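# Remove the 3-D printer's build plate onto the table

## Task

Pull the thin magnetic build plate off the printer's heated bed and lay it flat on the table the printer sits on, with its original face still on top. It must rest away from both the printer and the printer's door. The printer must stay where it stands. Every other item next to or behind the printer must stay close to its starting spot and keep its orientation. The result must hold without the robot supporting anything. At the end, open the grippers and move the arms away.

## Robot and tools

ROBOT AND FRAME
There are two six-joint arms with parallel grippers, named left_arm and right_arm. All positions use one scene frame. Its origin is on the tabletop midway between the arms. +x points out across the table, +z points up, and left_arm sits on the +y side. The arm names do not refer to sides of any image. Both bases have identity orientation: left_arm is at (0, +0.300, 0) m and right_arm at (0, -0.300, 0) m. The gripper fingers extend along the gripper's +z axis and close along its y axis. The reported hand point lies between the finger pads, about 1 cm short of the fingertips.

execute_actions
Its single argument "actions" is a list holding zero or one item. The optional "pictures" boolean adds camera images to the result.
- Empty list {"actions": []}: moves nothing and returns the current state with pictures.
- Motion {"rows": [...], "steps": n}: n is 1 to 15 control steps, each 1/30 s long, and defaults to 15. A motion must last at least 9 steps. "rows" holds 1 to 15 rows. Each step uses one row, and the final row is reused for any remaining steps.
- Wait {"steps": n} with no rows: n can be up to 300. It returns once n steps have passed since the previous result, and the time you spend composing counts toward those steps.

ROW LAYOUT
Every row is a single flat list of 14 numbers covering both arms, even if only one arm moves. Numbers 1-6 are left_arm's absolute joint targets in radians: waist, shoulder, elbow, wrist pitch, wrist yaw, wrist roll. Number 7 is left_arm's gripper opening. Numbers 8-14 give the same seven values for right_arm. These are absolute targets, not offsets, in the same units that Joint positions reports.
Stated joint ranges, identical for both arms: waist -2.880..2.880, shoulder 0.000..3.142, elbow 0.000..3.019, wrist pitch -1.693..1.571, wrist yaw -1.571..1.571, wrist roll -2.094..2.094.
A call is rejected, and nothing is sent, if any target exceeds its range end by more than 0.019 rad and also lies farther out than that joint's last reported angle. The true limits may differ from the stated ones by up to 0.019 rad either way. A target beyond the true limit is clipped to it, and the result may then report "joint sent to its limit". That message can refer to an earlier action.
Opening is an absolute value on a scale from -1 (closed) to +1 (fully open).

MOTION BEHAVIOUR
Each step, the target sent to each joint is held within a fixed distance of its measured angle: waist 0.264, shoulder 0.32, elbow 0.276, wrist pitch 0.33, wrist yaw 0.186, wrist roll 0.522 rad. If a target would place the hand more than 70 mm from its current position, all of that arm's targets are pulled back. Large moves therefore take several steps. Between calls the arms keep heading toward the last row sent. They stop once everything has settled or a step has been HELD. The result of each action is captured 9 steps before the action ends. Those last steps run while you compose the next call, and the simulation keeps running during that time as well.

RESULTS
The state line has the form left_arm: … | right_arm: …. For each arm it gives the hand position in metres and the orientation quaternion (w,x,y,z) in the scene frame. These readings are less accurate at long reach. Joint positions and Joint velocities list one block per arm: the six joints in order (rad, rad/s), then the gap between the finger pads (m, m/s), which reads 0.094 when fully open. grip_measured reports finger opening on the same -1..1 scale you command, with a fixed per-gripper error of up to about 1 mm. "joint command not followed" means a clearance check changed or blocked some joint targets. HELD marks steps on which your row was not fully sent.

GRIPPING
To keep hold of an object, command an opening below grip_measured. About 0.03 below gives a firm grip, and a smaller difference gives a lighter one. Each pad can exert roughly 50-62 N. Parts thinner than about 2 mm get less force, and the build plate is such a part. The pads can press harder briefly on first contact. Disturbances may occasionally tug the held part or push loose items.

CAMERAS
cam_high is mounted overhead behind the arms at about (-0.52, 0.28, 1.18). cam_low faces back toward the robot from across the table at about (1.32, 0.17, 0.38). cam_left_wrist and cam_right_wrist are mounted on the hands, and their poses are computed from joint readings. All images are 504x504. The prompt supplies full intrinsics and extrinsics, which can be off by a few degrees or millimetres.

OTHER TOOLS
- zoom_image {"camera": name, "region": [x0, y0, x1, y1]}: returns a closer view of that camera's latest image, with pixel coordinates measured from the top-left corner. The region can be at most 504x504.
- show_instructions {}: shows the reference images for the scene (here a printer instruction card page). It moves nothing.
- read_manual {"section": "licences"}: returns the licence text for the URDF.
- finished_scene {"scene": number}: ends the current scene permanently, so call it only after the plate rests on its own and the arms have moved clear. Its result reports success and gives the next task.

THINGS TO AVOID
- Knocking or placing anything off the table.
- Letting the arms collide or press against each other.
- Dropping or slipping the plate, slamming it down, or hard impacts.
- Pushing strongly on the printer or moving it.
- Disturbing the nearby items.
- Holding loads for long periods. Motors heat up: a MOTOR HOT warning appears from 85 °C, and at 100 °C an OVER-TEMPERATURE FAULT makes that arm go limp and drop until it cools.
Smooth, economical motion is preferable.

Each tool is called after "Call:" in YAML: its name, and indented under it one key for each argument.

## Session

Call:
show_instructions:

Call:
execute_actions:
  actions: []

Reference images for this scene: printer card page 3.

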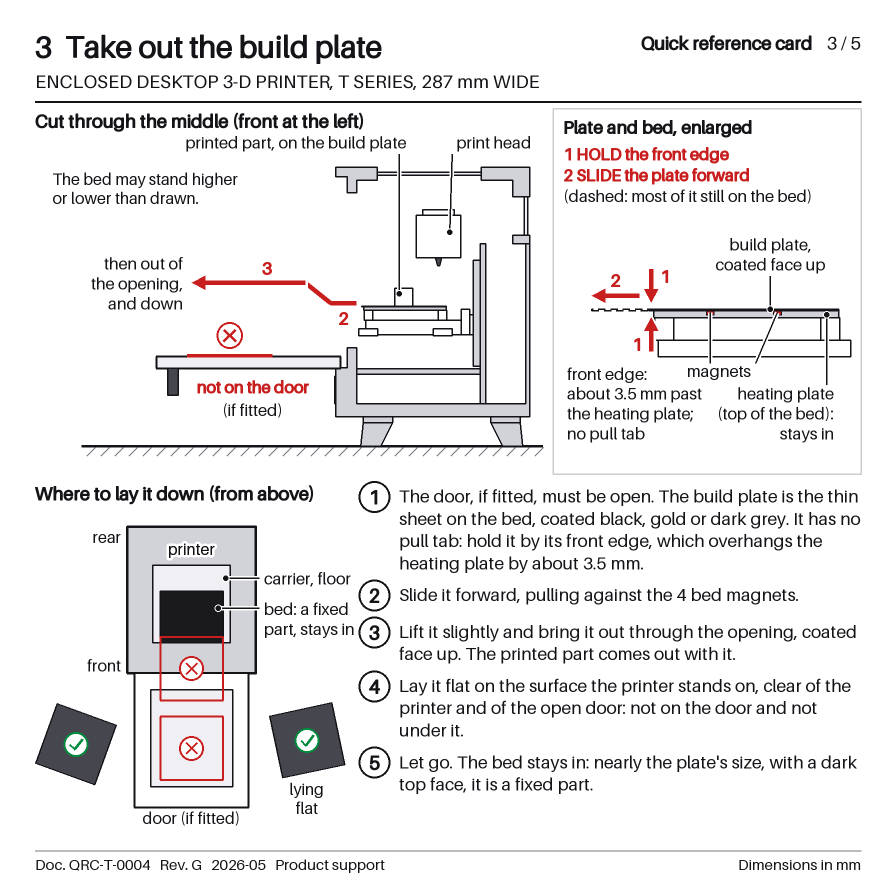

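Scene clock: 0.00 s of 4100.00 s.
left_arm: end_effector_position=(+0.5208, +0.3038, +0.4912) grip_measured=+1.000 end_effector_quat_wxyz=(+0.707, -0.004, +0.707, -0.006) | right_arm: end_effector_position=(+0.5163, -0.3074, +0.4839) grip_measured=+1.000 end_effector_quat_wxyz=(+0.700, +0.007, +0.714, -0.001)
Joint positions: left_arm=[ 0.014  1.051  1.046  0.006  0.017 -0.015  0.094] | right_arm=[-0.015  1.039  1.032 -0.011 -0.003  0.008  0.094]
Joint velocities: left_arm=[-0.005  0.005 -0.032  0.017  0.007 -0.007  0.   ] | right_arm=[-0.015 -0.005 -0.007  0.002  0.007 -0.051  0.   ]
Motor temperatures (°C, as the motors report them): left_arm=[27 27 28 28 28 27] | right_arm=[25 25 27 27 27 29]

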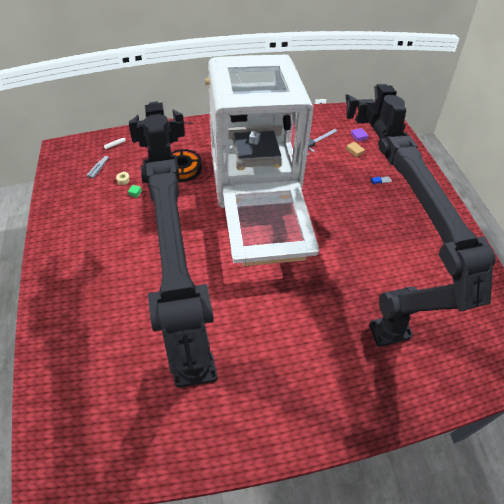

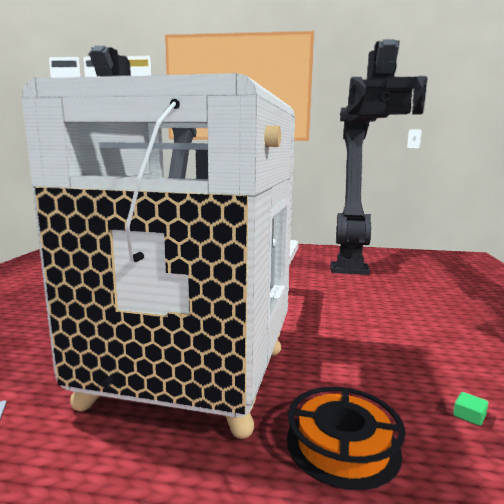

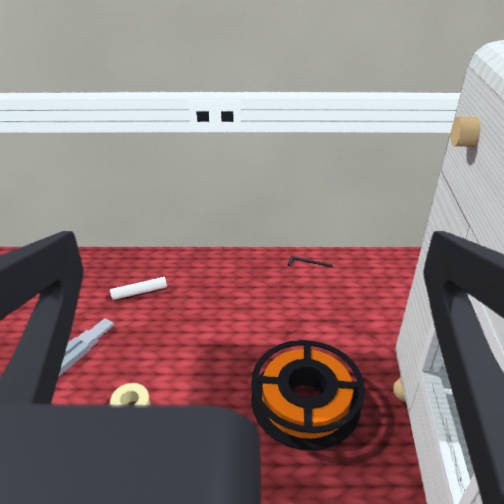

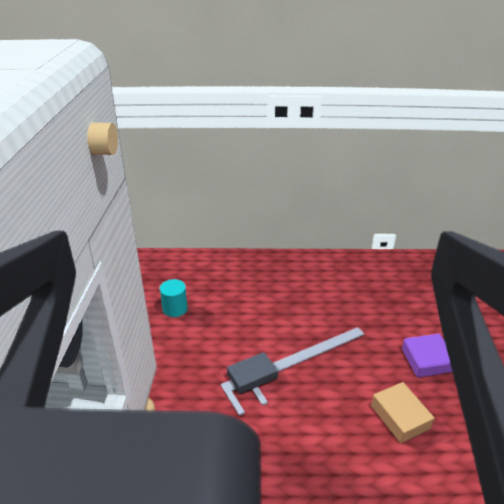

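Call:
zoom_image:
  camera: "cam_high"
  region: [180, 40, 340, 280]

Call:
zoom_image:
  camera: "cam_high"
  region: [215, 100, 315, 200]

Region (180, 40, 340, 280) of cam_high's 504x504 image, scaled by 2.100, with more detail than that image has.

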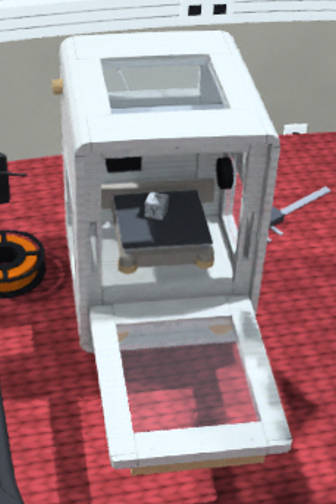

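Region (215, 100, 315, 200) of cam_high's 504x504 image, scaled by 5.040, with more detail than that image has.

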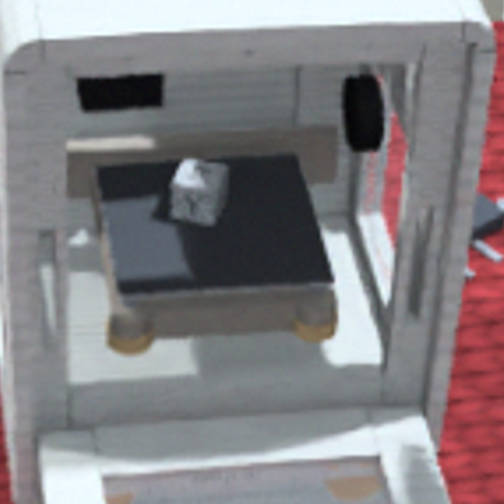

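Call:
zoom_image:
  camera: "cam_high"
  region: [145, 320, 245, 420]

Call:
zoom_image:
  camera: "cam_high"
  region: [340, 280, 440, 380]

Call:
zoom_image:
  camera: "cam_high"
  region: [110, 80, 210, 180]

Call:
zoom_image:
  camera: "cam_high"
  region: [325, 60, 425, 160]

Region (145, 320, 245, 420) of cam_high's 504x504 image, scaled by 5.040, with more detail than that image has.

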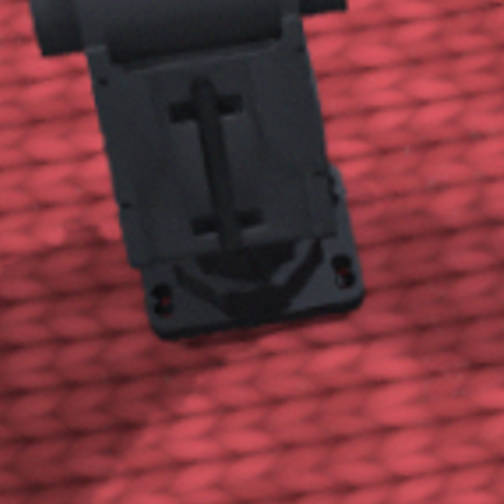

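Region (340, 280, 440, 380) of cam_high's 504x504 image, scaled by 5.040, with more detail than that image has.

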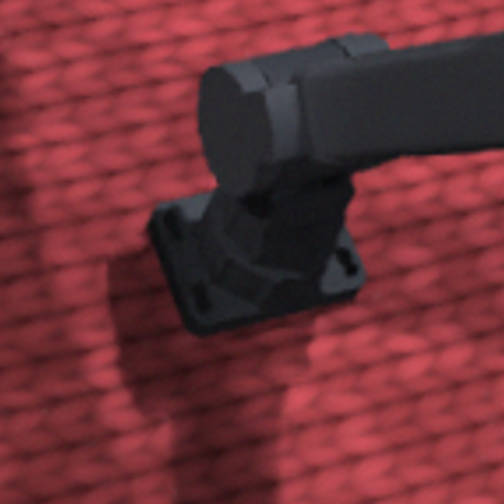

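Region (110, 80, 210, 180) of cam_high's 504x504 image, scaled by 5.040, with more detail than that image has.

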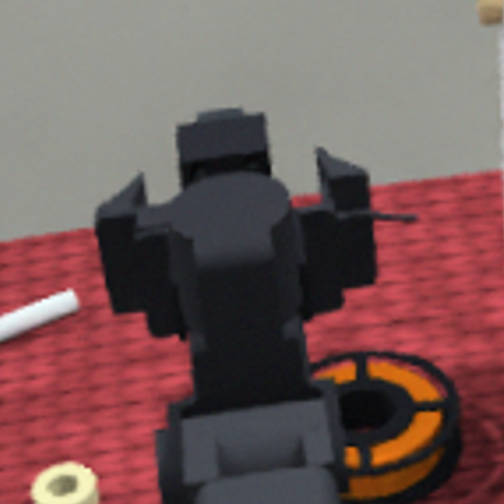

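Region (325, 60, 425, 160) of cam_high's 504x504 image, scaled by 5.040, with more detail than that image has.

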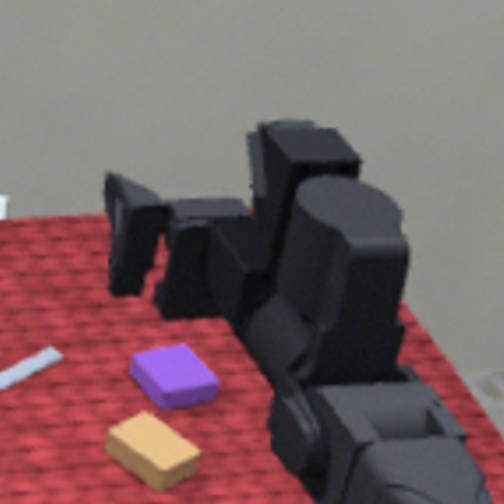

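Call:
zoom_image:
  camera: "cam_high"
  region: [210, 170, 330, 275]

Call:
zoom_image:
  camera: "cam_high"
  region: [200, 45, 320, 135]

Region (210, 170, 330, 275) of cam_high's 504x504 image, scaled by 4.200, with more detail than that image has; it fills the top 441 rows of this view, and the rest is white.

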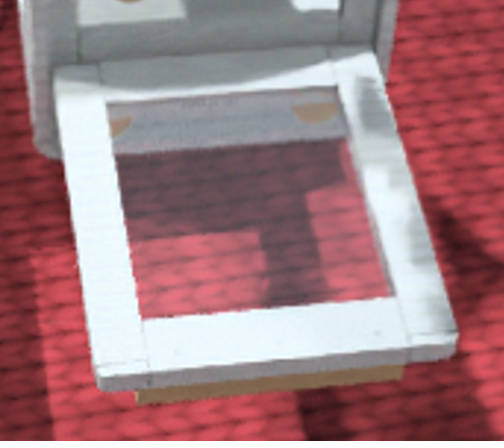

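Region (200, 45, 320, 135) of cam_high's 504x504 image, scaled by 4.200, with more detail than that image has; it fills the top 378 rows of this view, and the rest is white.

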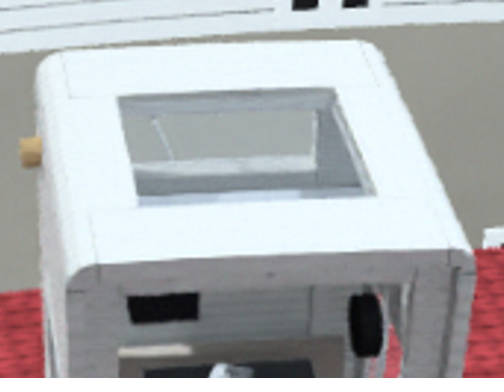

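Call:
execute_actions:
  actions:
    - {"rows": [[0.013,1.051,1.045,0.007,0.016,-0.013,0.998,-0.015,1.039,1.032,-0.011,-0.003,0.008,1],[0.010,1.051,1.040,0.011,0.014,-0.007,0.991,-0.015,1.039,1.032,-0.011,-0.003,0.008,1],[0.006,1.051,1.034,0.018,0.010,0.002,0.980,-0.015,1.039,1.032,-0.011,-0.003,0.008,1],[0.000,1.051,1.024,0.027,0.004,0.015,0.964,-0.015,1.039,1.032,-0.011,-0.003,0.008,1],[-0.008,1.051,1.012,0.039,-0.003,0.032,0.944,-0.015,1.039,1.032,-0.011,-0.003,0.008,1],[-0.017,1.051,0.998,0.053,-0.011,0.052,0.921,-0.015,1.039,1.032,-0.011,-0.003,0.008,1],[-0.029,1.051,0.983,0.069,-0.021,0.076,0.892,-0.015,1.039,1.032,-0.011,-0.003,0.008,1],[-0.041,1.052,0.965,0.087,-0.032,0.104,0.860,-0.015,1.039,1.032,-0.011,-0.003,0.008,1],[-0.055,1.053,0.946,0.106,-0.045,0.134,0.824,-0.015,1.039,1.032,-0.011,-0.003,0.008,1],[-0.071,1.054,0.926,0.127,-0.059,0.168,0.785,-0.015,1.039,1.032,-0.011,-0.003,0.008,1],[-0.088,1.055,0.905,0.150,-0.074,0.204,0.742,-0.015,1.039,1.032,-0.011,-0.003,0.008,1],[-0.106,1.057,0.884,0.173,-0.091,0.243,0.696,-0.015,1.039,1.032,-0.011,-0.003,0.008,1],[-0.126,1.060,0.863,0.197,-0.108,0.285,0.646,-0.015,1.039,1.032,-0.011,-0.003,0.008,1],[-0.146,1.064,0.842,0.222,-0.126,0.329,0.594,-0.015,1.039,1.032,-0.011,-0.003,0.008,1],[-0.168,1.069,0.822,0.248,-0.146,0.375,0.540,-0.015,1.039,1.032,-0.011,-0.003,0.008,1]], "steps": 15}

Call:
execute_actions:
  actions:
    - {"rows": [[-0.190,1.075,0.802,0.274,-0.166,0.423,0.483,-0.015,1.039,1.032,-0.011,-0.003,0.008,1],[-0.213,1.082,0.785,0.300,-0.187,0.473,0.425,-0.015,1.039,1.032,-0.011,-0.003,0.008,1],[-0.237,1.091,0.768,0.326,-0.208,0.524,0.364,-0.015,1.039,1.032,-0.011,-0.003,0.008,1],[-0.262,1.102,0.754,0.352,-0.230,0.576,0.303,-0.015,1.039,1.032,-0.011,-0.003,0.008,1],[-0.286,1.114,0.741,0.378,-0.252,0.630,0.240,-0.015,1.039,1.032,-0.011,-0.003,0.008,1],[-0.311,1.128,0.731,0.404,-0.274,0.683,0.176,-0.015,1.039,1.032,-0.011,-0.003,0.008,1],[-0.337,1.144,0.723,0.429,-0.297,0.738,0.112,-0.015,1.039,1.032,-0.011,-0.003,0.008,1],[-0.362,1.162,0.718,0.455,-0.320,0.792,0.048,-0.015,1.039,1.032,-0.011,-0.003,0.008,1],[-0.388,1.181,0.714,0.479,-0.343,0.847,-0.016,-0.015,1.039,1.032,-0.011,-0.003,0.008,1],[-0.413,1.203,0.713,0.504,-0.365,0.900,-0.080,-0.015,1.039,1.032,-0.011,-0.003,0.008,1],[-0.437,1.226,0.715,0.528,-0.387,0.954,-0.143,-0.015,1.039,1.032,-0.011,-0.003,0.008,1],[-0.462,1.250,0.719,0.551,-0.409,1.006,-0.204,-0.015,1.039,1.032,-0.011,-0.003,0.008,1],[-0.486,1.276,0.724,0.574,-0.430,1.057,-0.265,-0.015,1.039,1.032,-0.011,-0.003,0.008,1],[-0.509,1.303,0.732,0.596,-0.451,1.107,-0.323,-0.015,1.039,1.032,-0.011,-0.003,0.008,1],[-0.531,1.331,0.741,0.617,-0.471,1.155,-0.380,-0.015,1.039,1.032,-0.011,-0.003,0.008,1]], "steps": 15}

Call:
execute_actions:
  actions:
    - {"rows": [[-0.553,1.360,0.752,0.638,-0.491,1.201,-0.434,-0.015,1.039,1.032,-0.011,-0.003,0.008,1],[-0.573,1.388,0.763,0.657,-0.509,1.245,-0.486,-0.015,1.039,1.032,-0.011,-0.003,0.008,1],[-0.593,1.417,0.776,0.676,-0.526,1.287,-0.536,-0.015,1.039,1.032,-0.011,-0.003,0.008,1],[-0.611,1.445,0.789,0.693,-0.543,1.326,-0.582,-0.015,1.039,1.032,-0.011,-0.003,0.008,1],[-0.628,1.472,0.802,0.710,-0.558,1.362,-0.625,-0.015,1.039,1.032,-0.011,-0.003,0.008,1],[-0.644,1.498,0.816,0.725,-0.572,1.396,-0.664,-0.015,1.039,1.032,-0.011,-0.003,0.008,1],[-0.658,1.523,0.828,0.739,-0.585,1.426,-0.700,-0.015,1.039,1.032,-0.011,-0.003,0.008,1],[-0.670,1.546,0.840,0.751,-0.596,1.454,-0.732,-0.015,1.039,1.032,-0.011,-0.003,0.008,1],[-0.682,1.566,0.851,0.763,-0.606,1.478,-0.761,-0.015,1.039,1.032,-0.011,-0.003,0.008,1],[-0.691,1.584,0.861,0.772,-0.614,1.498,-0.784,-0.015,1.039,1.032,-0.011,-0.003,0.008,1],[-0.699,1.599,0.869,0.780,-0.621,1.515,-0.804,-0.015,1.039,1.032,-0.011,-0.003,0.008,1],[-0.705,1.610,0.876,0.786,-0.627,1.528,-0.820,-0.015,1.039,1.032,-0.011,-0.003,0.008,1],[-0.709,1.619,0.881,0.790,-0.631,1.537,-0.831,-0.015,1.039,1.032,-0.011,-0.003,0.008,1],[-0.712,1.624,0.884,0.793,-0.633,1.543,-0.838,-0.015,1.039,1.032,-0.011,-0.003,0.008,1],[-0.713,1.626,0.885,0.794,-0.634,1.545,-0.840,-0.015,1.039,1.032,-0.011,-0.003,0.008,1]], "steps": 15}

Call:
execute_actions:
  actions:
    - {"steps": 22}
  pictures: true

Scene clock: 21.90 s of 4100.00 s.
left_arm: end_effector_position=(+0.5206, +0.3043, +0.4805) grip_measured=+0.933 end_effector_quat_wxyz=(+0.703, -0.003, +0.711, +0.005) | right_arm: end_effector_position=(+0.5163, -0.3074, +0.4839) grip_measured=+1.000 end_effector_quat_wxyz=(+0.700, +0.007, +0.714, -0.001)
Joint positions: left_arm=[ 0.008  1.051  1.026  0.015 -0.003  0.002  0.091] | right_arm=[-0.015  1.039  1.032 -0.011 -0.003  0.008  0.094]
Joint velocities: left_arm=[-0.132 -0.005 -0.315  0.242 -0.183  0.183 -0.02 ] | right_arm=[ 0.005 -0.015 -0.007  0.002 -0.037  0.095  0.   ]
Motor temperatures (°C, as the motors report them): left_arm=[27 27 33 28 28 27] | right_arm=[25 26 32 28 27 29]
Steps of this call (steps 1 to 90: nothing new was sent; then 18.70 s passed at rest; steps 91 to 96: the first 6 steps of this action). Readings (joint positions):
91: left_arm=[0.014 1.051 1.046 0.006 0.017 -0.015] | right_arm=[-0.015 1.039 1.032 -0.011 -0.003 0.008]
92: left_arm=[0.014 1.051 1.045 0.006 0.017 -0.015] | right_arm=[-0.015 1.039 1.032 -0.011 -0.003 0.008]
94: left_arm=[0.013 1.051 1.040 0.006 0.010 -0.012] | right_arm=[-0.015 1.039 1.032 -0.011 -0.003 0.008]
96: the state above

Scene clock: 22.40 s of 4100.00 s.
left_arm: end_effector_position=(+0.4995, +0.2102, +0.3698) grip_measured=+0.210 end_effector_quat_wxyz=(+0.686, +0.168, +0.689, +0.161) | right_arm: end_effector_position=(+0.5163, -0.3074, +0.4839) grip_measured=+1.000 end_effector_quat_wxyz=(+0.700, +0.007, +0.714, -0.001)
Joint positions: left_arm=[-0.262  1.083  0.749  0.327 -0.254  0.468  0.057] | right_arm=[-0.015  1.039  1.032 -0.011 -0.003  0.008  0.094]
Joint velocities: left_arm=[-0.747  0.327 -0.339  0.784 -0.549  1.326 -0.065] | right_arm=[-0.015 -0.005 -0.012 -0.007 -0.037 -0.066  0.   ]
Motor temperatures (°C, as the motors report them): left_arm=[27 27 33 28 28 27] | right_arm=[25 26 32 28 27 29]
Steps of this call (steps 1 to 9: the last 9 steps of your previous action; steps 10 to 15: the first 6 steps of this action). Readings (joint positions):
10: left_arm=[-0.144 1.052 0.833 0.198 -0.148 0.249] | right_arm=[-0.015 1.039 1.032 -0.011 -0.003 0.008]
11: left_arm=[-0.167 1.054 0.813 0.223 -0.168 0.288] | right_arm=[-0.015 1.039 1.032 -0.011 -0.003 0.008]
13: left_arm=[-0.213 1.064 0.777 0.274 -0.210 0.375] | right_arm=[-0.015 1.039 1.032 -0.011 -0.003 0.008]
15: the state above

Scene clock: 22.90 s of 4100.00 s.
left_arm: end_effector_position=(+0.5022, +0.0583, +0.2605) grip_measured=-0.642 end_effector_quat_wxyz=(+0.580, +0.429, +0.576, +0.385) | right_arm: end_effector_position=(+0.5163, -0.3074, +0.4839) grip_measured=+1.000 end_effector_quat_wxyz=(+0.700, +0.007, +0.714, -0.001)
Joint positions: left_arm=[-0.611  1.435  0.735  0.664 -0.557  1.206  0.017] | right_arm=[-0.015  1.039  1.032 -0.011 -0.003  0.008  0.094]
Joint velocities: left_arm=[-0.513  0.884  0.32   0.447 -0.418  1.267 -0.041] | right_arm=[-0.005 -0.005 -0.007 -0.007 -0.007  0.051  0.   ]
Motor temperatures (°C, as the motors report them): left_arm=[27 27 33 28 28 27] | right_arm=[25 26 32 28 27 29]
Steps of this call (steps 1 to 9: the last 9 steps of your previous action; steps 10 to 15: the first 6 steps of this action). Readings (joint positions):
10: left_arm=[-0.510 1.289 0.713 0.572 -0.471 0.977] | right_arm=[-0.015 1.039 1.032 -0.011 -0.003 0.008]
11: left_arm=[-0.532 1.316 0.713 0.594 -0.490 1.026] | right_arm=[-0.015 1.039 1.032 -0.011 -0.003 0.008]
13: left_arm=[-0.574 1.374 0.719 0.631 -0.526 1.120] | right_arm=[-0.015 1.039 1.032 -0.011 -0.003 0.008]
15: the state above

Scene clock: 23.63 s of 4100.00 s.
left_arm: end_effector_position=(+0.5129, -0.0111, +0.2363) grip_measured=-0.838 end_effector_quat_wxyz=(+0.527, +0.513, +0.490, +0.468) | right_arm: end_effector_position=(+0.5163, -0.3074, +0.4839) grip_measured=+1.000 end_effector_quat_wxyz=(+0.700, +0.007, +0.714, -0.001)
Joint positions: left_arm=[-0.714  1.614  0.837  0.769 -0.632  1.529  0.008] | right_arm=[-0.015  1.039  1.032 -0.011 -0.003  0.008  0.094]
Joint velocities: left_arm=[-0.005 -0.015 -0.027  0.007 -0.066  0.007 -0.001] | right_arm=[-0.015 -0.015 -0.012 -0.007 -0.066  0.007  0.   ]
Motor temperatures (°C, as the motors report them): left_arm=[27 27 33 28 28 27] | right_arm=[25 26 32 28 27 29]
Kept back: nothing.
Steps of this call (steps 1 to 9: the last 9 steps of your previous action; steps 10 to 22: the robot went on to your last target). Readings (joint positions):
1: left_arm=[-0.628 1.465 0.747 0.679 -0.571 1.247] | right_arm=[-0.015 1.039 1.032 -0.011 -0.003 0.008]
2: left_arm=[-0.644 1.493 0.760 0.694 -0.583 1.285] | right_arm=[-0.015 1.039 1.032 -0.011 -0.003 0.008]
4: left_arm=[-0.671 1.542 0.788 0.720 -0.603 1.352] | right_arm=[-0.015 1.039 1.032 -0.011 -0.003 0.008]
8: left_arm=[-0.706 1.602 0.828 0.755 -0.627 1.451] | right_arm=[-0.015 1.039 1.032 -0.011 -0.003 0.008]
22: the state above
camera_calibration (this result's frames):
cam_left_wrist: T_world_to_cam=[[0.000940739, -0.0460947, -0.998937, 0.233848], [-0.519467, 0.85356, -0.0398756, 0.287811], [0.85449, 0.518952, -0.0231417, -0.302726], [0, 0, 0, 1]] pos_world=[0.407965, -0.0777842, 0.23807]

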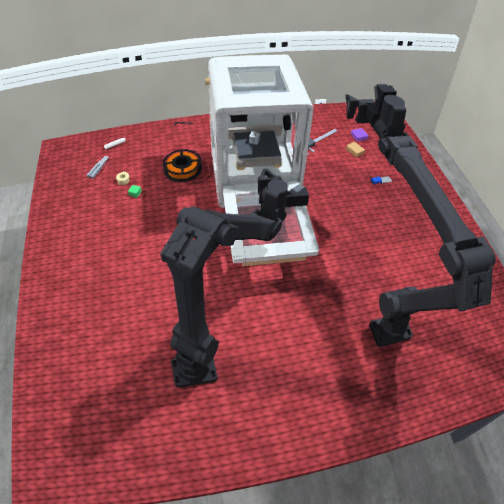

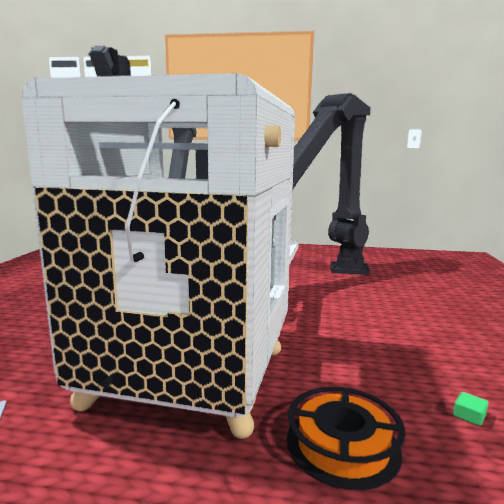

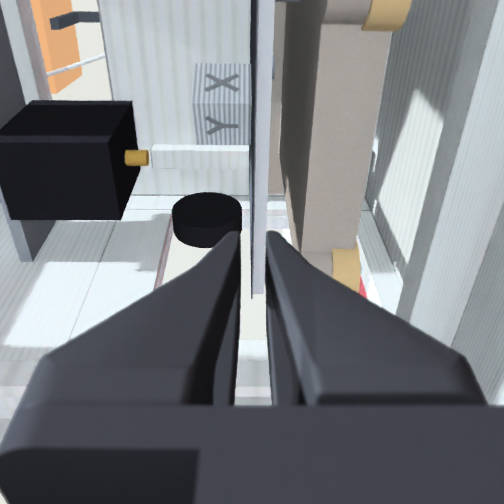

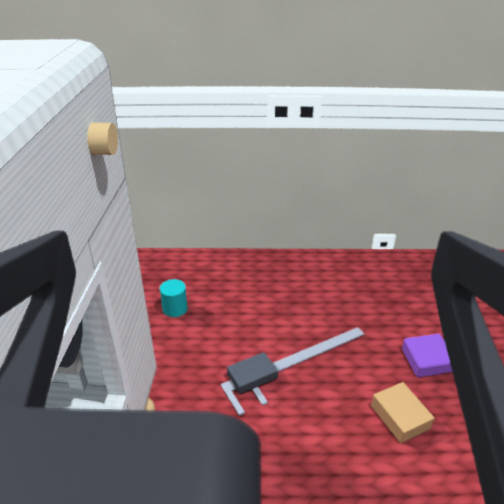

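Call:
zoom_image:
  camera: "cam_left_wrist"
  region: [200, 180, 320, 320]

Call:
zoom_image:
  camera: "cam_left_wrist"
  region: [200, 0, 320, 180]

Region (200, 180, 320, 320) of cam_left_wrist's 504x504 image, scaled by 3.600, with more detail than that image has; it fills the left 432 columns of this view, and the rest is white.

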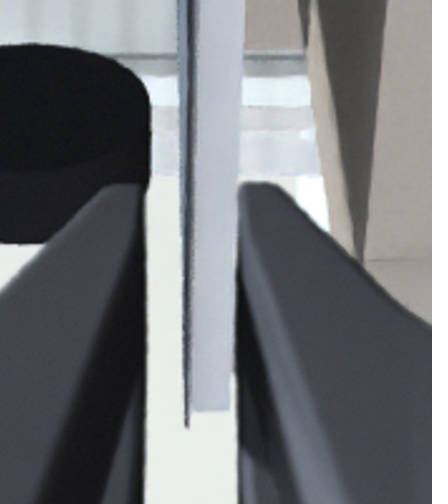

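Region (200, 0, 320, 180) of cam_left_wrist's 504x504 image, scaled by 2.800, with more detail than that image has.

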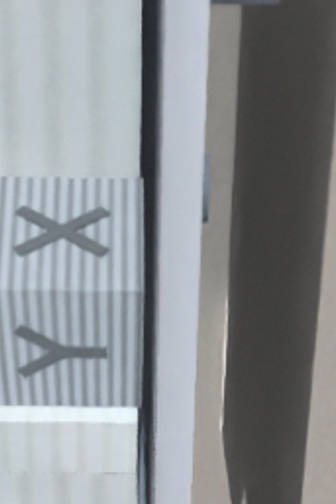

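Call:
execute_actions:
  actions:
    - {"rows": [[-0.713,1.626,0.886,0.794,-0.634,1.545,-0.84,-0.015,1.039,1.032,-0.011,-0.003,0.008,1],[-0.712,1.628,0.887,0.793,-0.633,1.545,-0.84,-0.015,1.039,1.032,-0.011,-0.003,0.008,1],[-0.710,1.630,0.890,0.792,-0.631,1.546,-0.84,-0.015,1.039,1.032,-0.011,-0.003,0.008,1],[-0.708,1.632,0.893,0.791,-0.630,1.546,-0.84,-0.015,1.039,1.032,-0.011,-0.003,0.008,1],[-0.705,1.636,0.897,0.789,-0.627,1.547,-0.84,-0.015,1.039,1.032,-0.011,-0.003,0.008,1],[-0.702,1.640,0.902,0.787,-0.624,1.547,-0.84,-0.015,1.039,1.032,-0.011,-0.003,0.008,1],[-0.698,1.644,0.908,0.784,-0.621,1.548,-0.84,-0.015,1.039,1.032,-0.011,-0.003,0.008,1],[-0.694,1.650,0.915,0.782,-0.618,1.549,-0.84,-0.015,1.039,1.032,-0.011,-0.003,0.008,1],[-0.690,1.655,0.922,0.779,-0.614,1.550,-0.84,-0.015,1.039,1.032,-0.011,-0.003,0.008,1],[-0.685,1.661,0.929,0.776,-0.610,1.551,-0.84,-0.015,1.039,1.032,-0.011,-0.003,0.008,1],[-0.680,1.667,0.937,0.773,-0.605,1.552,-0.84,-0.015,1.039,1.032,-0.011,-0.003,0.008,1],[-0.675,1.673,0.945,0.770,-0.601,1.553,-0.84,-0.015,1.039,1.032,-0.011,-0.003,0.008,1],[-0.670,1.679,0.952,0.766,-0.597,1.554,-0.84,-0.015,1.039,1.032,-0.011,-0.003,0.008,1],[-0.665,1.685,0.960,0.763,-0.592,1.555,-0.84,-0.015,1.039,1.032,-0.011,-0.003,0.008,1],[-0.660,1.691,0.967,0.760,-0.588,1.556,-0.84,-0.015,1.039,1.032,-0.011,-0.003,0.008,1]], "steps": 15}

Call:
execute_actions:
  actions:
    - {"rows": [[-0.656,1.697,0.974,0.757,-0.585,1.557,-0.84,-0.015,1.039,1.032,-0.011,-0.003,0.008,1],[-0.652,1.702,0.981,0.755,-0.581,1.558,-0.84,-0.015,1.039,1.032,-0.011,-0.003,0.008,1],[-0.648,1.706,0.987,0.752,-0.578,1.559,-0.84,-0.015,1.039,1.032,-0.011,-0.003,0.008,1],[-0.645,1.710,0.992,0.750,-0.575,1.559,-0.84,-0.015,1.039,1.032,-0.011,-0.003,0.008,1],[-0.642,1.714,0.996,0.748,-0.572,1.560,-0.84,-0.015,1.039,1.032,-0.011,-0.003,0.008,1],[-0.640,1.716,0.999,0.747,-0.571,1.560,-0.84,-0.015,1.039,1.032,-0.011,-0.003,0.008,1],[-0.638,1.718,1.002,0.746,-0.569,1.561,-0.84,-0.015,1.039,1.032,-0.011,-0.003,0.008,1],[-0.637,1.720,1.003,0.745,-0.568,1.561,-0.84,-0.015,1.039,1.032,-0.011,-0.003,0.008,1],[-0.637,1.720,1.004,0.745,-0.568,1.561,-0.84,-0.015,1.039,1.032,-0.011,-0.003,0.008,1]], "steps": 9}

Call:
execute_actions:
  actions:
    - {"steps": 20}
  pictures: true

Scene clock: 31.37 s of 4100.00 s.
left_arm: end_effector_position=(+0.5141, -0.0124, +0.2386) grip_measured=-0.838 end_effector_quat_wxyz=(+0.529, +0.513, +0.488, +0.468) | right_arm: end_effector_position=(+0.5163, -0.3074, +0.4839) grip_measured=+1.000 end_effector_quat_wxyz=(+0.700, +0.007, +0.714, -0.001)
Joint positions: left_arm=[-0.714  1.614  0.842  0.769 -0.629  1.533  0.008] | right_arm=[-0.015  1.039  1.032 -0.011 -0.003  0.008  0.094]
Joint velocities: left_arm=[ 0.015  0.005  0.09  -0.012  0.081 -0.007 -0.001] | right_arm=[-0.005 -0.015 -0.002  0.002  0.037  0.022  0.   ]
Motor temperatures (°C, as the motors report them): left_arm=[27 27 34 28 28 27] | right_arm=[25 26 32 28 27 29]
Steps of this call (steps 1 to 30: the robot went on to your last target; steps 31 to 90: nothing new was sent; then 4.53 s passed at rest; steps 91 to 96: the first 6 steps of this action). Readings (joint positions):
91: left_arm=[-0.714 1.614 0.837 0.769 -0.632 1.532] | right_arm=[-0.015 1.039 1.032 -0.011 -0.003 0.008]
92: left_arm=[-0.714 1.614 0.837 0.769 -0.632 1.533] | right_arm=[-0.015 1.039 1.032 -0.011 -0.003 0.008]
94: left_arm=[-0.714 1.614 0.838 0.769 -0.632 1.533] | right_arm=[-0.015 1.039 1.032 -0.011 -0.003 0.008]
96: the state above

Scene clock: 31.67 s of 4100.00 s.
left_arm: end_effector_position=(+0.5413, -0.0136, +0.2480) grip_measured=-0.838 end_effector_quat_wxyz=(+0.536, +0.505, +0.485, +0.471) | right_arm: end_effector_position=(+0.5163, -0.3074, +0.4839) grip_measured=+1.000 end_effector_quat_wxyz=(+0.700, +0.007, +0.714, -0.001)
Joint positions: left_arm=[-0.679  1.654  0.908  0.769 -0.593  1.54   0.008] | right_arm=[-0.015  1.039  1.032 -0.011 -0.003  0.008  0.094]
Joint velocities: left_arm=[0.19  0.181 0.203 0.007 0.168 0.007 0.   ] | right_arm=[-0.005 -0.005 -0.007 -0.012 -0.066  0.007  0.   ]
Motor temperatures (°C, as the motors report them): left_arm=[27 27 34 28 28 27] | right_arm=[25 26 32 28 27 29]
Kept back: the last 9 steps of this action.
Steps of this call (steps 1 to 9: the last 9 steps of your previous action). Readings (joint positions):
1: left_arm=[-0.713 1.615 0.846 0.769 -0.626 1.534] | right_arm=[-0.015 1.039 1.032 -0.011 -0.003 0.008]
2: left_arm=[-0.711 1.617 0.852 0.769 -0.622 1.535] | right_arm=[-0.015 1.039 1.032 -0.011 -0.003 0.008]
4: left_arm=[-0.705 1.624 0.866 0.769 -0.615 1.536] | right_arm=[-0.015 1.039 1.032 -0.011 -0.003 0.008]
8: left_arm=[-0.685 1.648 0.900 0.769 -0.598 1.539] | right_arm=[-0.015 1.039 1.032 -0.011 -0.003 0.008]
9: the state above

Scene clock: 32.33 s of 4100.00 s.
left_arm: end_effector_position=(+0.5662, -0.0066, +0.2424) grip_measured=-0.838 end_effector_quat_wxyz=(+0.528, +0.506, +0.487, +0.477) | right_arm: end_effector_position=(+0.5163, -0.3074, +0.4839) grip_measured=+1.000 end_effector_quat_wxyz=(+0.700, +0.007, +0.714, -0.001)
Joint positions: left_arm=[-0.64   1.698  0.954  0.76  -0.57   1.549  0.008] | right_arm=[-0.015  1.039  1.032 -0.011 -0.003  0.008  0.094]
Joint velocities: left_arm=[-0.005  0.005  0.002  0.007 -0.081 -0.007 -0.   ] | right_arm=[ 0.015 -0.024 -0.022 -0.007 -0.051  0.022  0.   ]
Motor temperatures (°C, as the motors report them): left_arm=[27 27 34 28 28 27] | right_arm=[25 26 32 28 27 29]
Kept back: nothing.
Steps of this call (steps 1 to 9: the last 9 steps of your previous action; steps 10 to 20: the robot went on to your last target). Readings (joint positions):
1: left_arm=[-0.673 1.660 0.916 0.769 -0.590 1.541] | right_arm=[-0.015 1.039 1.032 -0.011 -0.003 0.008]
2: left_arm=[-0.667 1.667 0.923 0.769 -0.586 1.541] | right_arm=[-0.015 1.039 1.032 -0.011 -0.003 0.008]
4: left_arm=[-0.656 1.679 0.935 0.768 -0.580 1.543] | right_arm=[-0.015 1.039 1.032 -0.011 -0.003 0.008]
8: left_arm=[-0.643 1.694 0.951 0.762 -0.572 1.546] | right_arm=[-0.015 1.039 1.032 -0.011 -0.003 0.008]
20: the state above
camera_calibration (this result's frames):
cam_left_wrist: T_world_to_cam=[[0.0221432, -0.0412751, -0.998902, 0.228109], [-0.529009, 0.847328, -0.0467388, 0.318933], [0.848327, 0.529463, -0.00307229, -0.351735], [0, 0, 0, 1]] pos_world=[0.462054, -0.074595, 0.241685]

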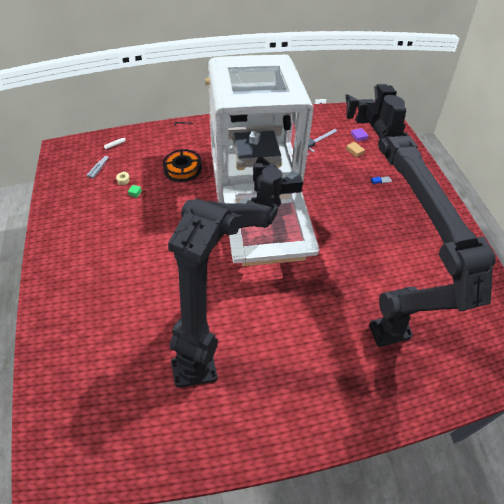

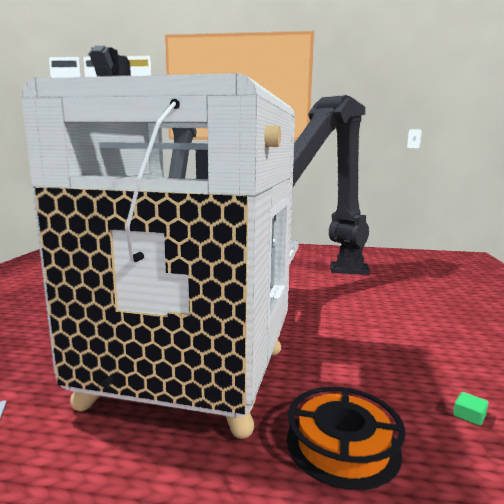

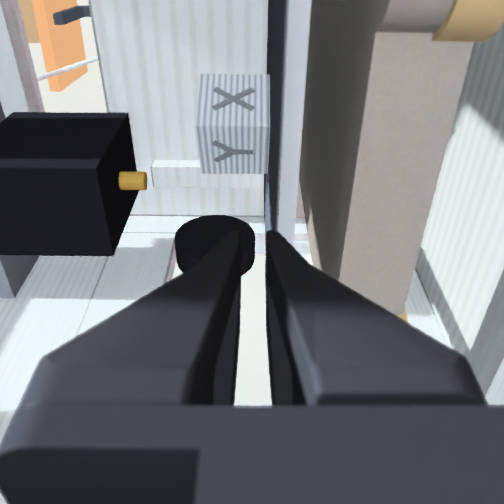

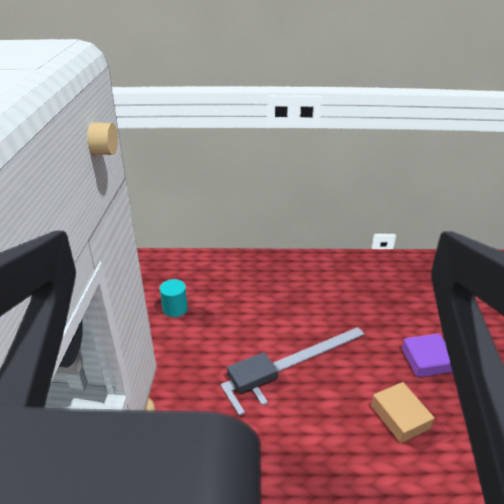

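Call:
zoom_image:
  camera: "cam_left_wrist"
  region: [220, 130, 340, 270]

Call:
zoom_image:
  camera: "cam_left_wrist"
  region: [220, 0, 340, 140]

Region (220, 130, 340, 270) of cam_left_wrist's 504x504 image, scaled by 3.600, with more detail than that image has; it fills the left 432 columns of this view, and the rest is white.

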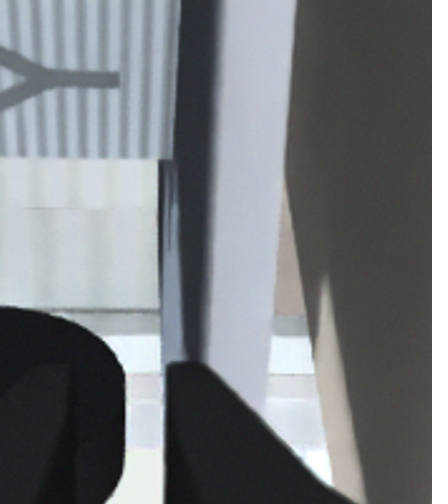

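Region (220, 0, 340, 140) of cam_left_wrist's 504x504 image, scaled by 3.600, with more detail than that image has; it fills the left 432 columns of this view, and the rest is white.

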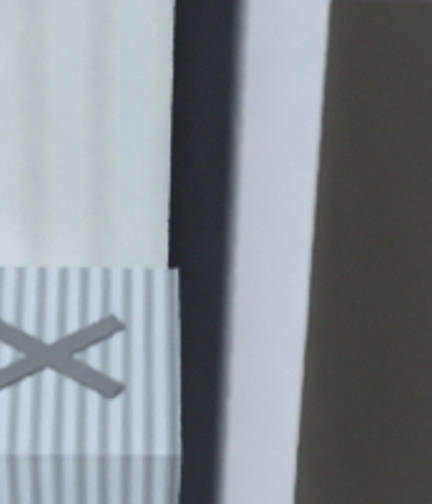

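Call:
execute_actions:
  actions:
    - {"rows": [[-0.6369,1.7205,1.0043,0.7449,-0.5679,1.561,-0.84,-0.015,1.039,1.032,-0.011,-0.003,0.008,1],[-0.6365,1.7219,1.0051,0.7447,-0.5675,1.561,-0.84,-0.015,1.039,1.032,-0.011,-0.003,0.008,1],[-0.6359,1.7242,1.0064,0.7443,-0.5669,1.561,-0.84,-0.015,1.039,1.032,-0.011,-0.003,0.008,1],[-0.6352,1.7270,1.0081,0.7438,-0.5662,1.561,-0.84,-0.015,1.039,1.032,-0.011,-0.003,0.008,1],[-0.6343,1.7303,1.0103,0.7431,-0.5653,1.561,-0.84,-0.015,1.039,1.032,-0.011,-0.003,0.008,1],[-0.6332,1.7336,1.0126,0.7424,-0.5642,1.561,-0.84,-0.015,1.039,1.032,-0.011,-0.003,0.008,1],[-0.6321,1.7367,1.0152,0.7416,-0.5631,1.561,-0.84,-0.015,1.039,1.032,-0.011,-0.003,0.008,1],[-0.6309,1.7394,1.0178,0.7409,-0.5619,1.561,-0.84,-0.015,1.039,1.032,-0.011,-0.003,0.008,1],[-0.6298,1.7415,1.0204,0.7401,-0.5608,1.561,-0.84,-0.015,1.039,1.032,-0.011,-0.003,0.008,1],[-0.6288,1.7432,1.0228,0.7394,-0.5598,1.561,-0.84,-0.015,1.039,1.032,-0.011,-0.003,0.008,1],[-0.6278,1.7447,1.0249,0.7387,-0.5588,1.561,-0.84,-0.015,1.039,1.032,-0.011,-0.003,0.008,1],[-0.6271,1.7459,1.0266,0.7382,-0.5581,1.561,-0.84,-0.015,1.039,1.032,-0.011,-0.003,0.008,1],[-0.6265,1.7468,1.0279,0.7378,-0.5575,1.561,-0.84,-0.015,1.039,1.032,-0.011,-0.003,0.008,1],[-0.6261,1.7474,1.0287,0.7376,-0.5571,1.561,-0.84,-0.015,1.039,1.032,-0.011,-0.003,0.008,1],[-0.626,1.7476,1.029,0.7375,-0.557,1.561,-0.84,-0.015,1.039,1.032,-0.011,-0.003,0.008,1]], "steps": 15}

Call:
execute_actions:
  actions:
    - {"steps": 18}
  pictures: true

Scene clock: 38.53 s of 4100.00 s.
left_arm: end_effector_position=(+0.5671, -0.0077, +0.2422) grip_measured=-0.838 end_effector_quat_wxyz=(+0.529, +0.507, +0.486, +0.477) | right_arm: end_effector_position=(+0.5163, -0.3074, +0.4839) grip_measured=+1.000 end_effector_quat_wxyz=(+0.700, +0.007, +0.714, -0.001)
Joint positions: left_arm=[-0.64   1.701  0.958  0.76  -0.568  1.549  0.008] | right_arm=[-0.015  1.039  1.032 -0.011 -0.003  0.008  0.094]
Joint velocities: left_arm=[-0.015  0.063  0.051 -0.002 -0.022  0.007 -0.001] | right_arm=[-0.015 -0.005  0.007  0.002 -0.007 -0.022  0.   ]
Motor temperatures (°C, as the motors report them): left_arm=[27 27 34 28 28 27] | right_arm=[25 26 32 28 27 29]
Steps of this call (steps 1 to 15: the robot went on to your last target; steps 16 to 90: nothing new was sent; then 3.00 s passed at rest; steps 91 to 96: the first 6 steps of this action). Readings (joint positions):
91: left_arm=[-0.640 1.698 0.954 0.760 -0.570 1.549] | right_arm=[-0.015 1.039 1.032 -0.011 -0.003 0.008]
92: left_arm=[-0.640 1.698 0.954 0.760 -0.570 1.549] | right_arm=[-0.015 1.039 1.032 -0.011 -0.003 0.008]
94: left_arm=[-0.640 1.698 0.955 0.760 -0.569 1.549] | right_arm=[-0.015 1.039 1.032 -0.011 -0.003 0.008]
96: the state above

Scene clock: 39.13 s of 4100.00 s.
left_arm: end_effector_position=(+0.5758, -0.0092, +0.2361) grip_measured=-0.838 end_effector_quat_wxyz=(+0.525, +0.511, +0.487, +0.476) | right_arm: end_effector_position=(+0.5163, -0.3074, +0.4839) grip_measured=+1.000 end_effector_quat_wxyz=(+0.700, +0.007, +0.714, -0.001)
Joint positions: left_arm=[-0.632  1.725  0.978  0.752 -0.56   1.549  0.008] | right_arm=[-0.015  1.039  1.032 -0.011 -0.003  0.008  0.094]
Joint velocities: left_arm=[-0.024 -0.005 -0.002  0.012  0.037  0.051 -0.001] | right_arm=[-0.024  0.005  0.012  0.007 -0.037  0.037  0.   ]
Motor temperatures (°C, as the motors report them): left_arm=[27 27 34 28 28 27] | right_arm=[25 26 32 28 27 29]
Kept back: nothing.
Steps of this call (steps 1 to 9: the last 9 steps of your previous action; steps 10 to 18: the robot went on to your last target). Readings (joint positions):
1: left_arm=[-0.640 1.704 0.960 0.759 -0.566 1.549] | right_arm=[-0.015 1.039 1.032 -0.011 -0.003 0.008]
2: left_arm=[-0.640 1.706 0.963 0.758 -0.565 1.549] | right_arm=[-0.015 1.039 1.032 -0.011 -0.003 0.008]
4: left_arm=[-0.639 1.713 0.970 0.756 -0.563 1.549] | right_arm=[-0.015 1.039 1.032 -0.011 -0.003 0.008]
8: left_arm=[-0.636 1.722 0.977 0.753 -0.560 1.549] | right_arm=[-0.015 1.039 1.032 -0.011 -0.003 0.008]
18: the state above
camera_calibration (this result's frames):
cam_left_wrist: T_world_to_cam=[[0.0135383, -0.034886, -0.9993, 0.226609], [-0.527424, 0.848806, -0.0367776, 0.322691], [0.849494, 0.527553, -0.00690835, -0.358355], [0, 0, 0, 1]] pos_world=[0.471547, -0.0769455, 0.235842]

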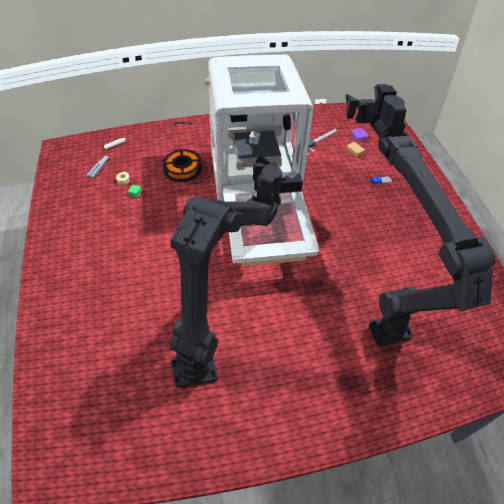

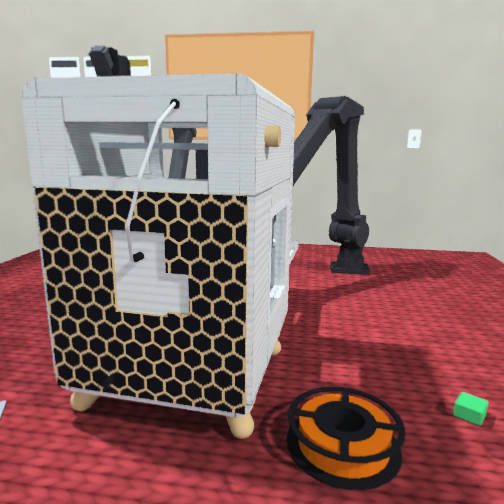

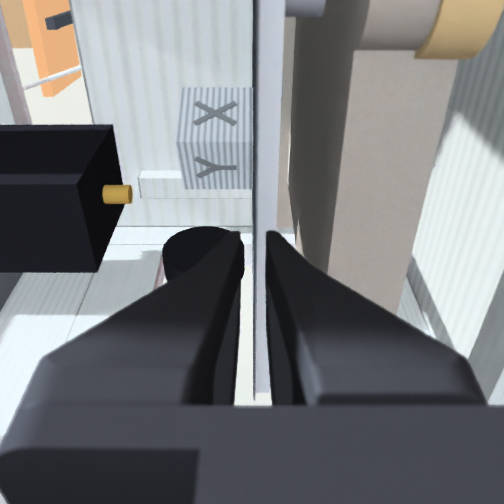

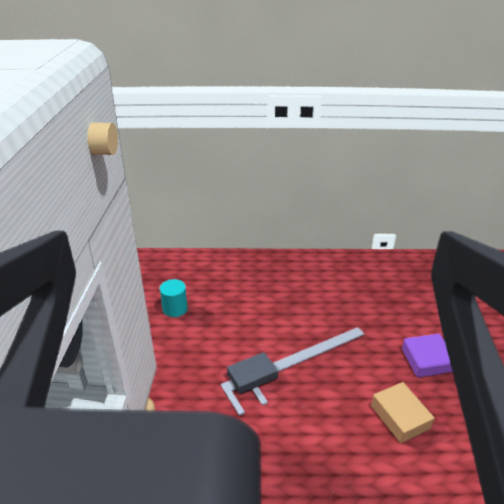

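Call:
zoom_image:
  camera: "cam_left_wrist"
  region: [210, 170, 310, 290]

Call:
zoom_image:
  camera: "cam_left_wrist"
  region: [215, 330, 295, 420]

Region (210, 170, 310, 290) of cam_left_wrist's 504x504 image, scaled by 4.200, with more detail than that image has.

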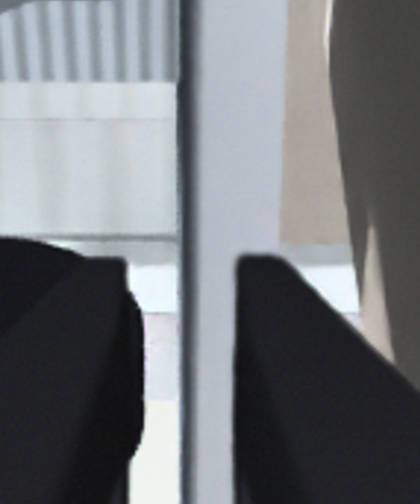

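Region (215, 330, 295, 420) of cam_left_wrist's 504x504 image, scaled by 5.600, with more detail than that image has.

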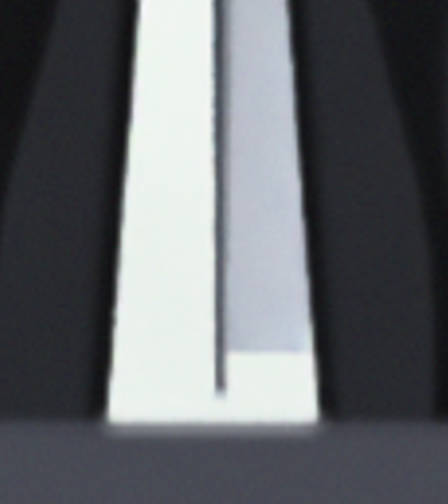

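Call:
execute_actions:
  actions:
    - {"rows": [[-0.6252,1.7490,1.029,0.7375,-0.557,1.561,-0.84,-0.015,1.039,1.032,-0.011,-0.003,0.008,1],[-0.6243,1.7503,1.029,0.7375,-0.557,1.561,-0.84,-0.015,1.039,1.032,-0.011,-0.003,0.008,1],[-0.6235,1.7517,1.0309,0.7369,-0.5562,1.561,-0.84,-0.015,1.039,1.032,-0.011,-0.003,0.008,1],[-0.6226,1.7530,1.0328,0.7363,-0.5553,1.561,-0.84,-0.015,1.039,1.032,-0.011,-0.003,0.008,1],[-0.6218,1.7544,1.0348,0.7358,-0.5545,1.561,-0.84,-0.015,1.039,1.032,-0.011,-0.003,0.008,1],[-0.6209,1.7557,1.0367,0.7352,-0.5536,1.561,-0.84,-0.015,1.039,1.032,-0.011,-0.003,0.008,1],[-0.6201,1.7571,1.0386,0.7346,-0.5528,1.561,-0.84,-0.015,1.039,1.032,-0.011,-0.003,0.008,1],[-0.6192,1.7584,1.0405,0.7340,-0.5519,1.561,-0.84,-0.015,1.039,1.032,-0.011,-0.003,0.008,1],[-0.6184,1.7598,1.0425,0.7335,-0.5511,1.561,-0.84,-0.015,1.039,1.032,-0.011,-0.003,0.008,1],[-0.6175,1.7611,1.0444,0.7329,-0.5502,1.561,-0.84,-0.015,1.039,1.032,-0.011,-0.003,0.008,1],[-0.6167,1.7625,1.0463,0.7323,-0.5494,1.561,-0.84,-0.015,1.039,1.032,-0.011,-0.003,0.008,1],[-0.6158,1.7638,1.0482,0.7317,-0.5485,1.561,-0.84,-0.015,1.039,1.032,-0.011,-0.003,0.008,1],[-0.615,1.7652,1.0502,0.7312,-0.5477,1.561,-0.84,-0.015,1.039,1.032,-0.011,-0.003,0.008,1],[-0.615,1.7652,1.0521,0.7306,-0.5468,1.561,-0.84,-0.015,1.039,1.032,-0.011,-0.003,0.008,1],[-0.615,1.7652,1.054,0.7300,-0.546,1.561,-0.84,-0.015,1.039,1.032,-0.011,-0.003,0.008,1]], "steps": 15}

Call:
execute_actions:
  actions:
    - {"steps": 17}
  pictures: true

Scene clock: 43.00 s of 4100.00 s.
left_arm: end_effector_position=(+0.5771, -0.0098, +0.2365) grip_measured=-0.838 end_effector_quat_wxyz=(+0.526, +0.510, +0.486, +0.476) | right_arm: end_effector_position=(+0.5163, -0.3074, +0.4839) grip_measured=+1.000 end_effector_quat_wxyz=(+0.700, +0.007, +0.714, -0.001)
Joint positions: left_arm=[-0.631  1.727  0.982  0.752 -0.556  1.549  0.008] | right_arm=[-0.015  1.039  1.032 -0.011 -0.003  0.008  0.094]
Joint velocities: left_arm=[ 0.005  0.034  0.066  0.002 -0.007  0.037  0.001] | right_arm=[ 0.005 -0.015 -0.012  0.002 -0.007  0.051  0.   ]
Motor temperatures (°C, as the motors report them): left_arm=[27 28 34 28 28 27] | right_arm=[25 26 32 28 27 29]
Steps of this call (steps 1 to 15: the robot went on to your last target; steps 16 to 90: nothing new was sent; then 0.67 s passed at rest; steps 91 to 96: the first 6 steps of this action). Readings (joint positions):
91: left_arm=[-0.632 1.725 0.978 0.752 -0.559 1.549] | right_arm=[-0.015 1.039 1.032 -0.011 -0.003 0.008]
92: left_arm=[-0.632 1.725 0.978 0.752 -0.559 1.549] | right_arm=[-0.015 1.039 1.032 -0.011 -0.003 0.008]
94: left_arm=[-0.632 1.725 0.979 0.752 -0.558 1.549] | right_arm=[-0.015 1.039 1.032 -0.011 -0.003 0.008]
96: the state above

Scene clock: 43.57 s of 4100.00 s.
left_arm: end_effector_position=(+0.5830, -0.0101, +0.2367) grip_measured=-0.838 end_effector_quat_wxyz=(+0.526, +0.511, +0.486, +0.476) | right_arm: end_effector_position=(+0.5163, -0.3074, +0.4839) grip_measured=+1.000 end_effector_quat_wxyz=(+0.700, +0.007, +0.714, -0.001)
Joint positions: left_arm=[-0.624  1.737  0.997  0.747 -0.549  1.549  0.008] | right_arm=[-0.015  1.039  1.032 -0.011 -0.003  0.008  0.094]
Joint velocities: left_arm=[ 0.005  0.005  0.002  0.002 -0.037  0.037 -0.001] | right_arm=[ 0.015 -0.005  0.007  0.007 -0.037 -0.007  0.   ]
Motor temperatures (°C, as the motors report them): left_arm=[27 28 34 28 28 27] | right_arm=[25 26 32 28 27 29]
Kept back: nothing.
Steps of this call (steps 1 to 9: the last 9 steps of your previous action; steps 10 to 17: the robot went on to your last target). Readings (joint positions):
1: left_arm=[-0.630 1.728 0.984 0.751 -0.556 1.549] | right_arm=[-0.015 1.039 1.032 -0.011 -0.003 0.008]
2: left_arm=[-0.629 1.730 0.987 0.751 -0.555 1.549] | right_arm=[-0.015 1.039 1.032 -0.011 -0.003 0.008]
4: left_arm=[-0.628 1.733 0.992 0.749 -0.553 1.549] | right_arm=[-0.015 1.039 1.032 -0.011 -0.003 0.008]
8: left_arm=[-0.624 1.737 0.997 0.747 -0.550 1.549] | right_arm=[-0.015 1.039 1.032 -0.011 -0.003 0.008]
17: the state above
camera_calibration (this result's frames):
cam_left_wrist: T_world_to_cam=[[0.0147159, -0.0357671, -0.999252, 0.226383], [-0.525108, 0.850179, -0.0381644, 0.32628], [0.850908, 0.525277, -0.00627043, -0.364949], [0, 0, 0, 1]] pos_world=[0.478539, -0.0776006, 0.236377]

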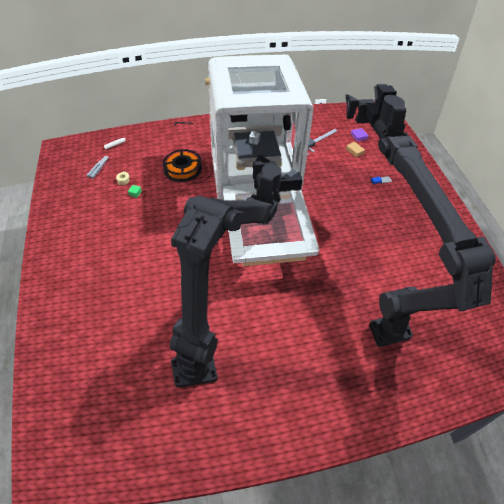

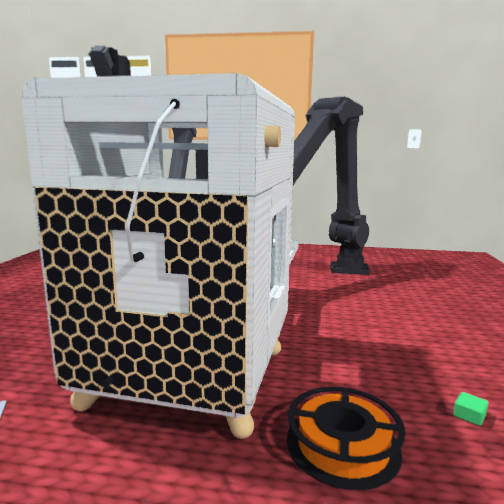

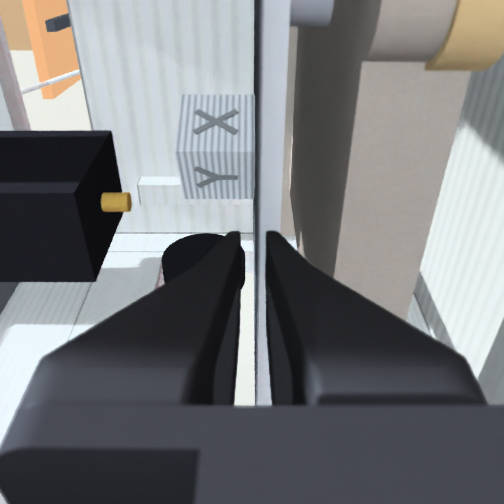

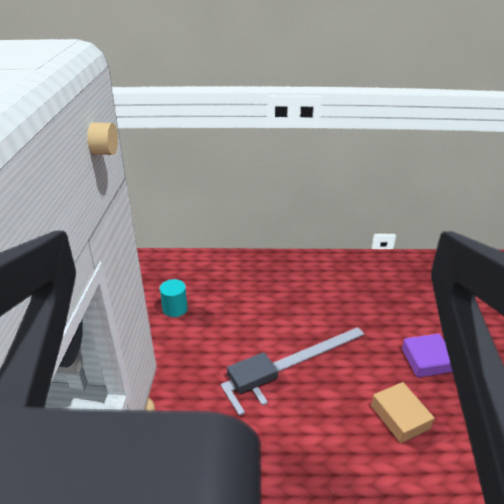

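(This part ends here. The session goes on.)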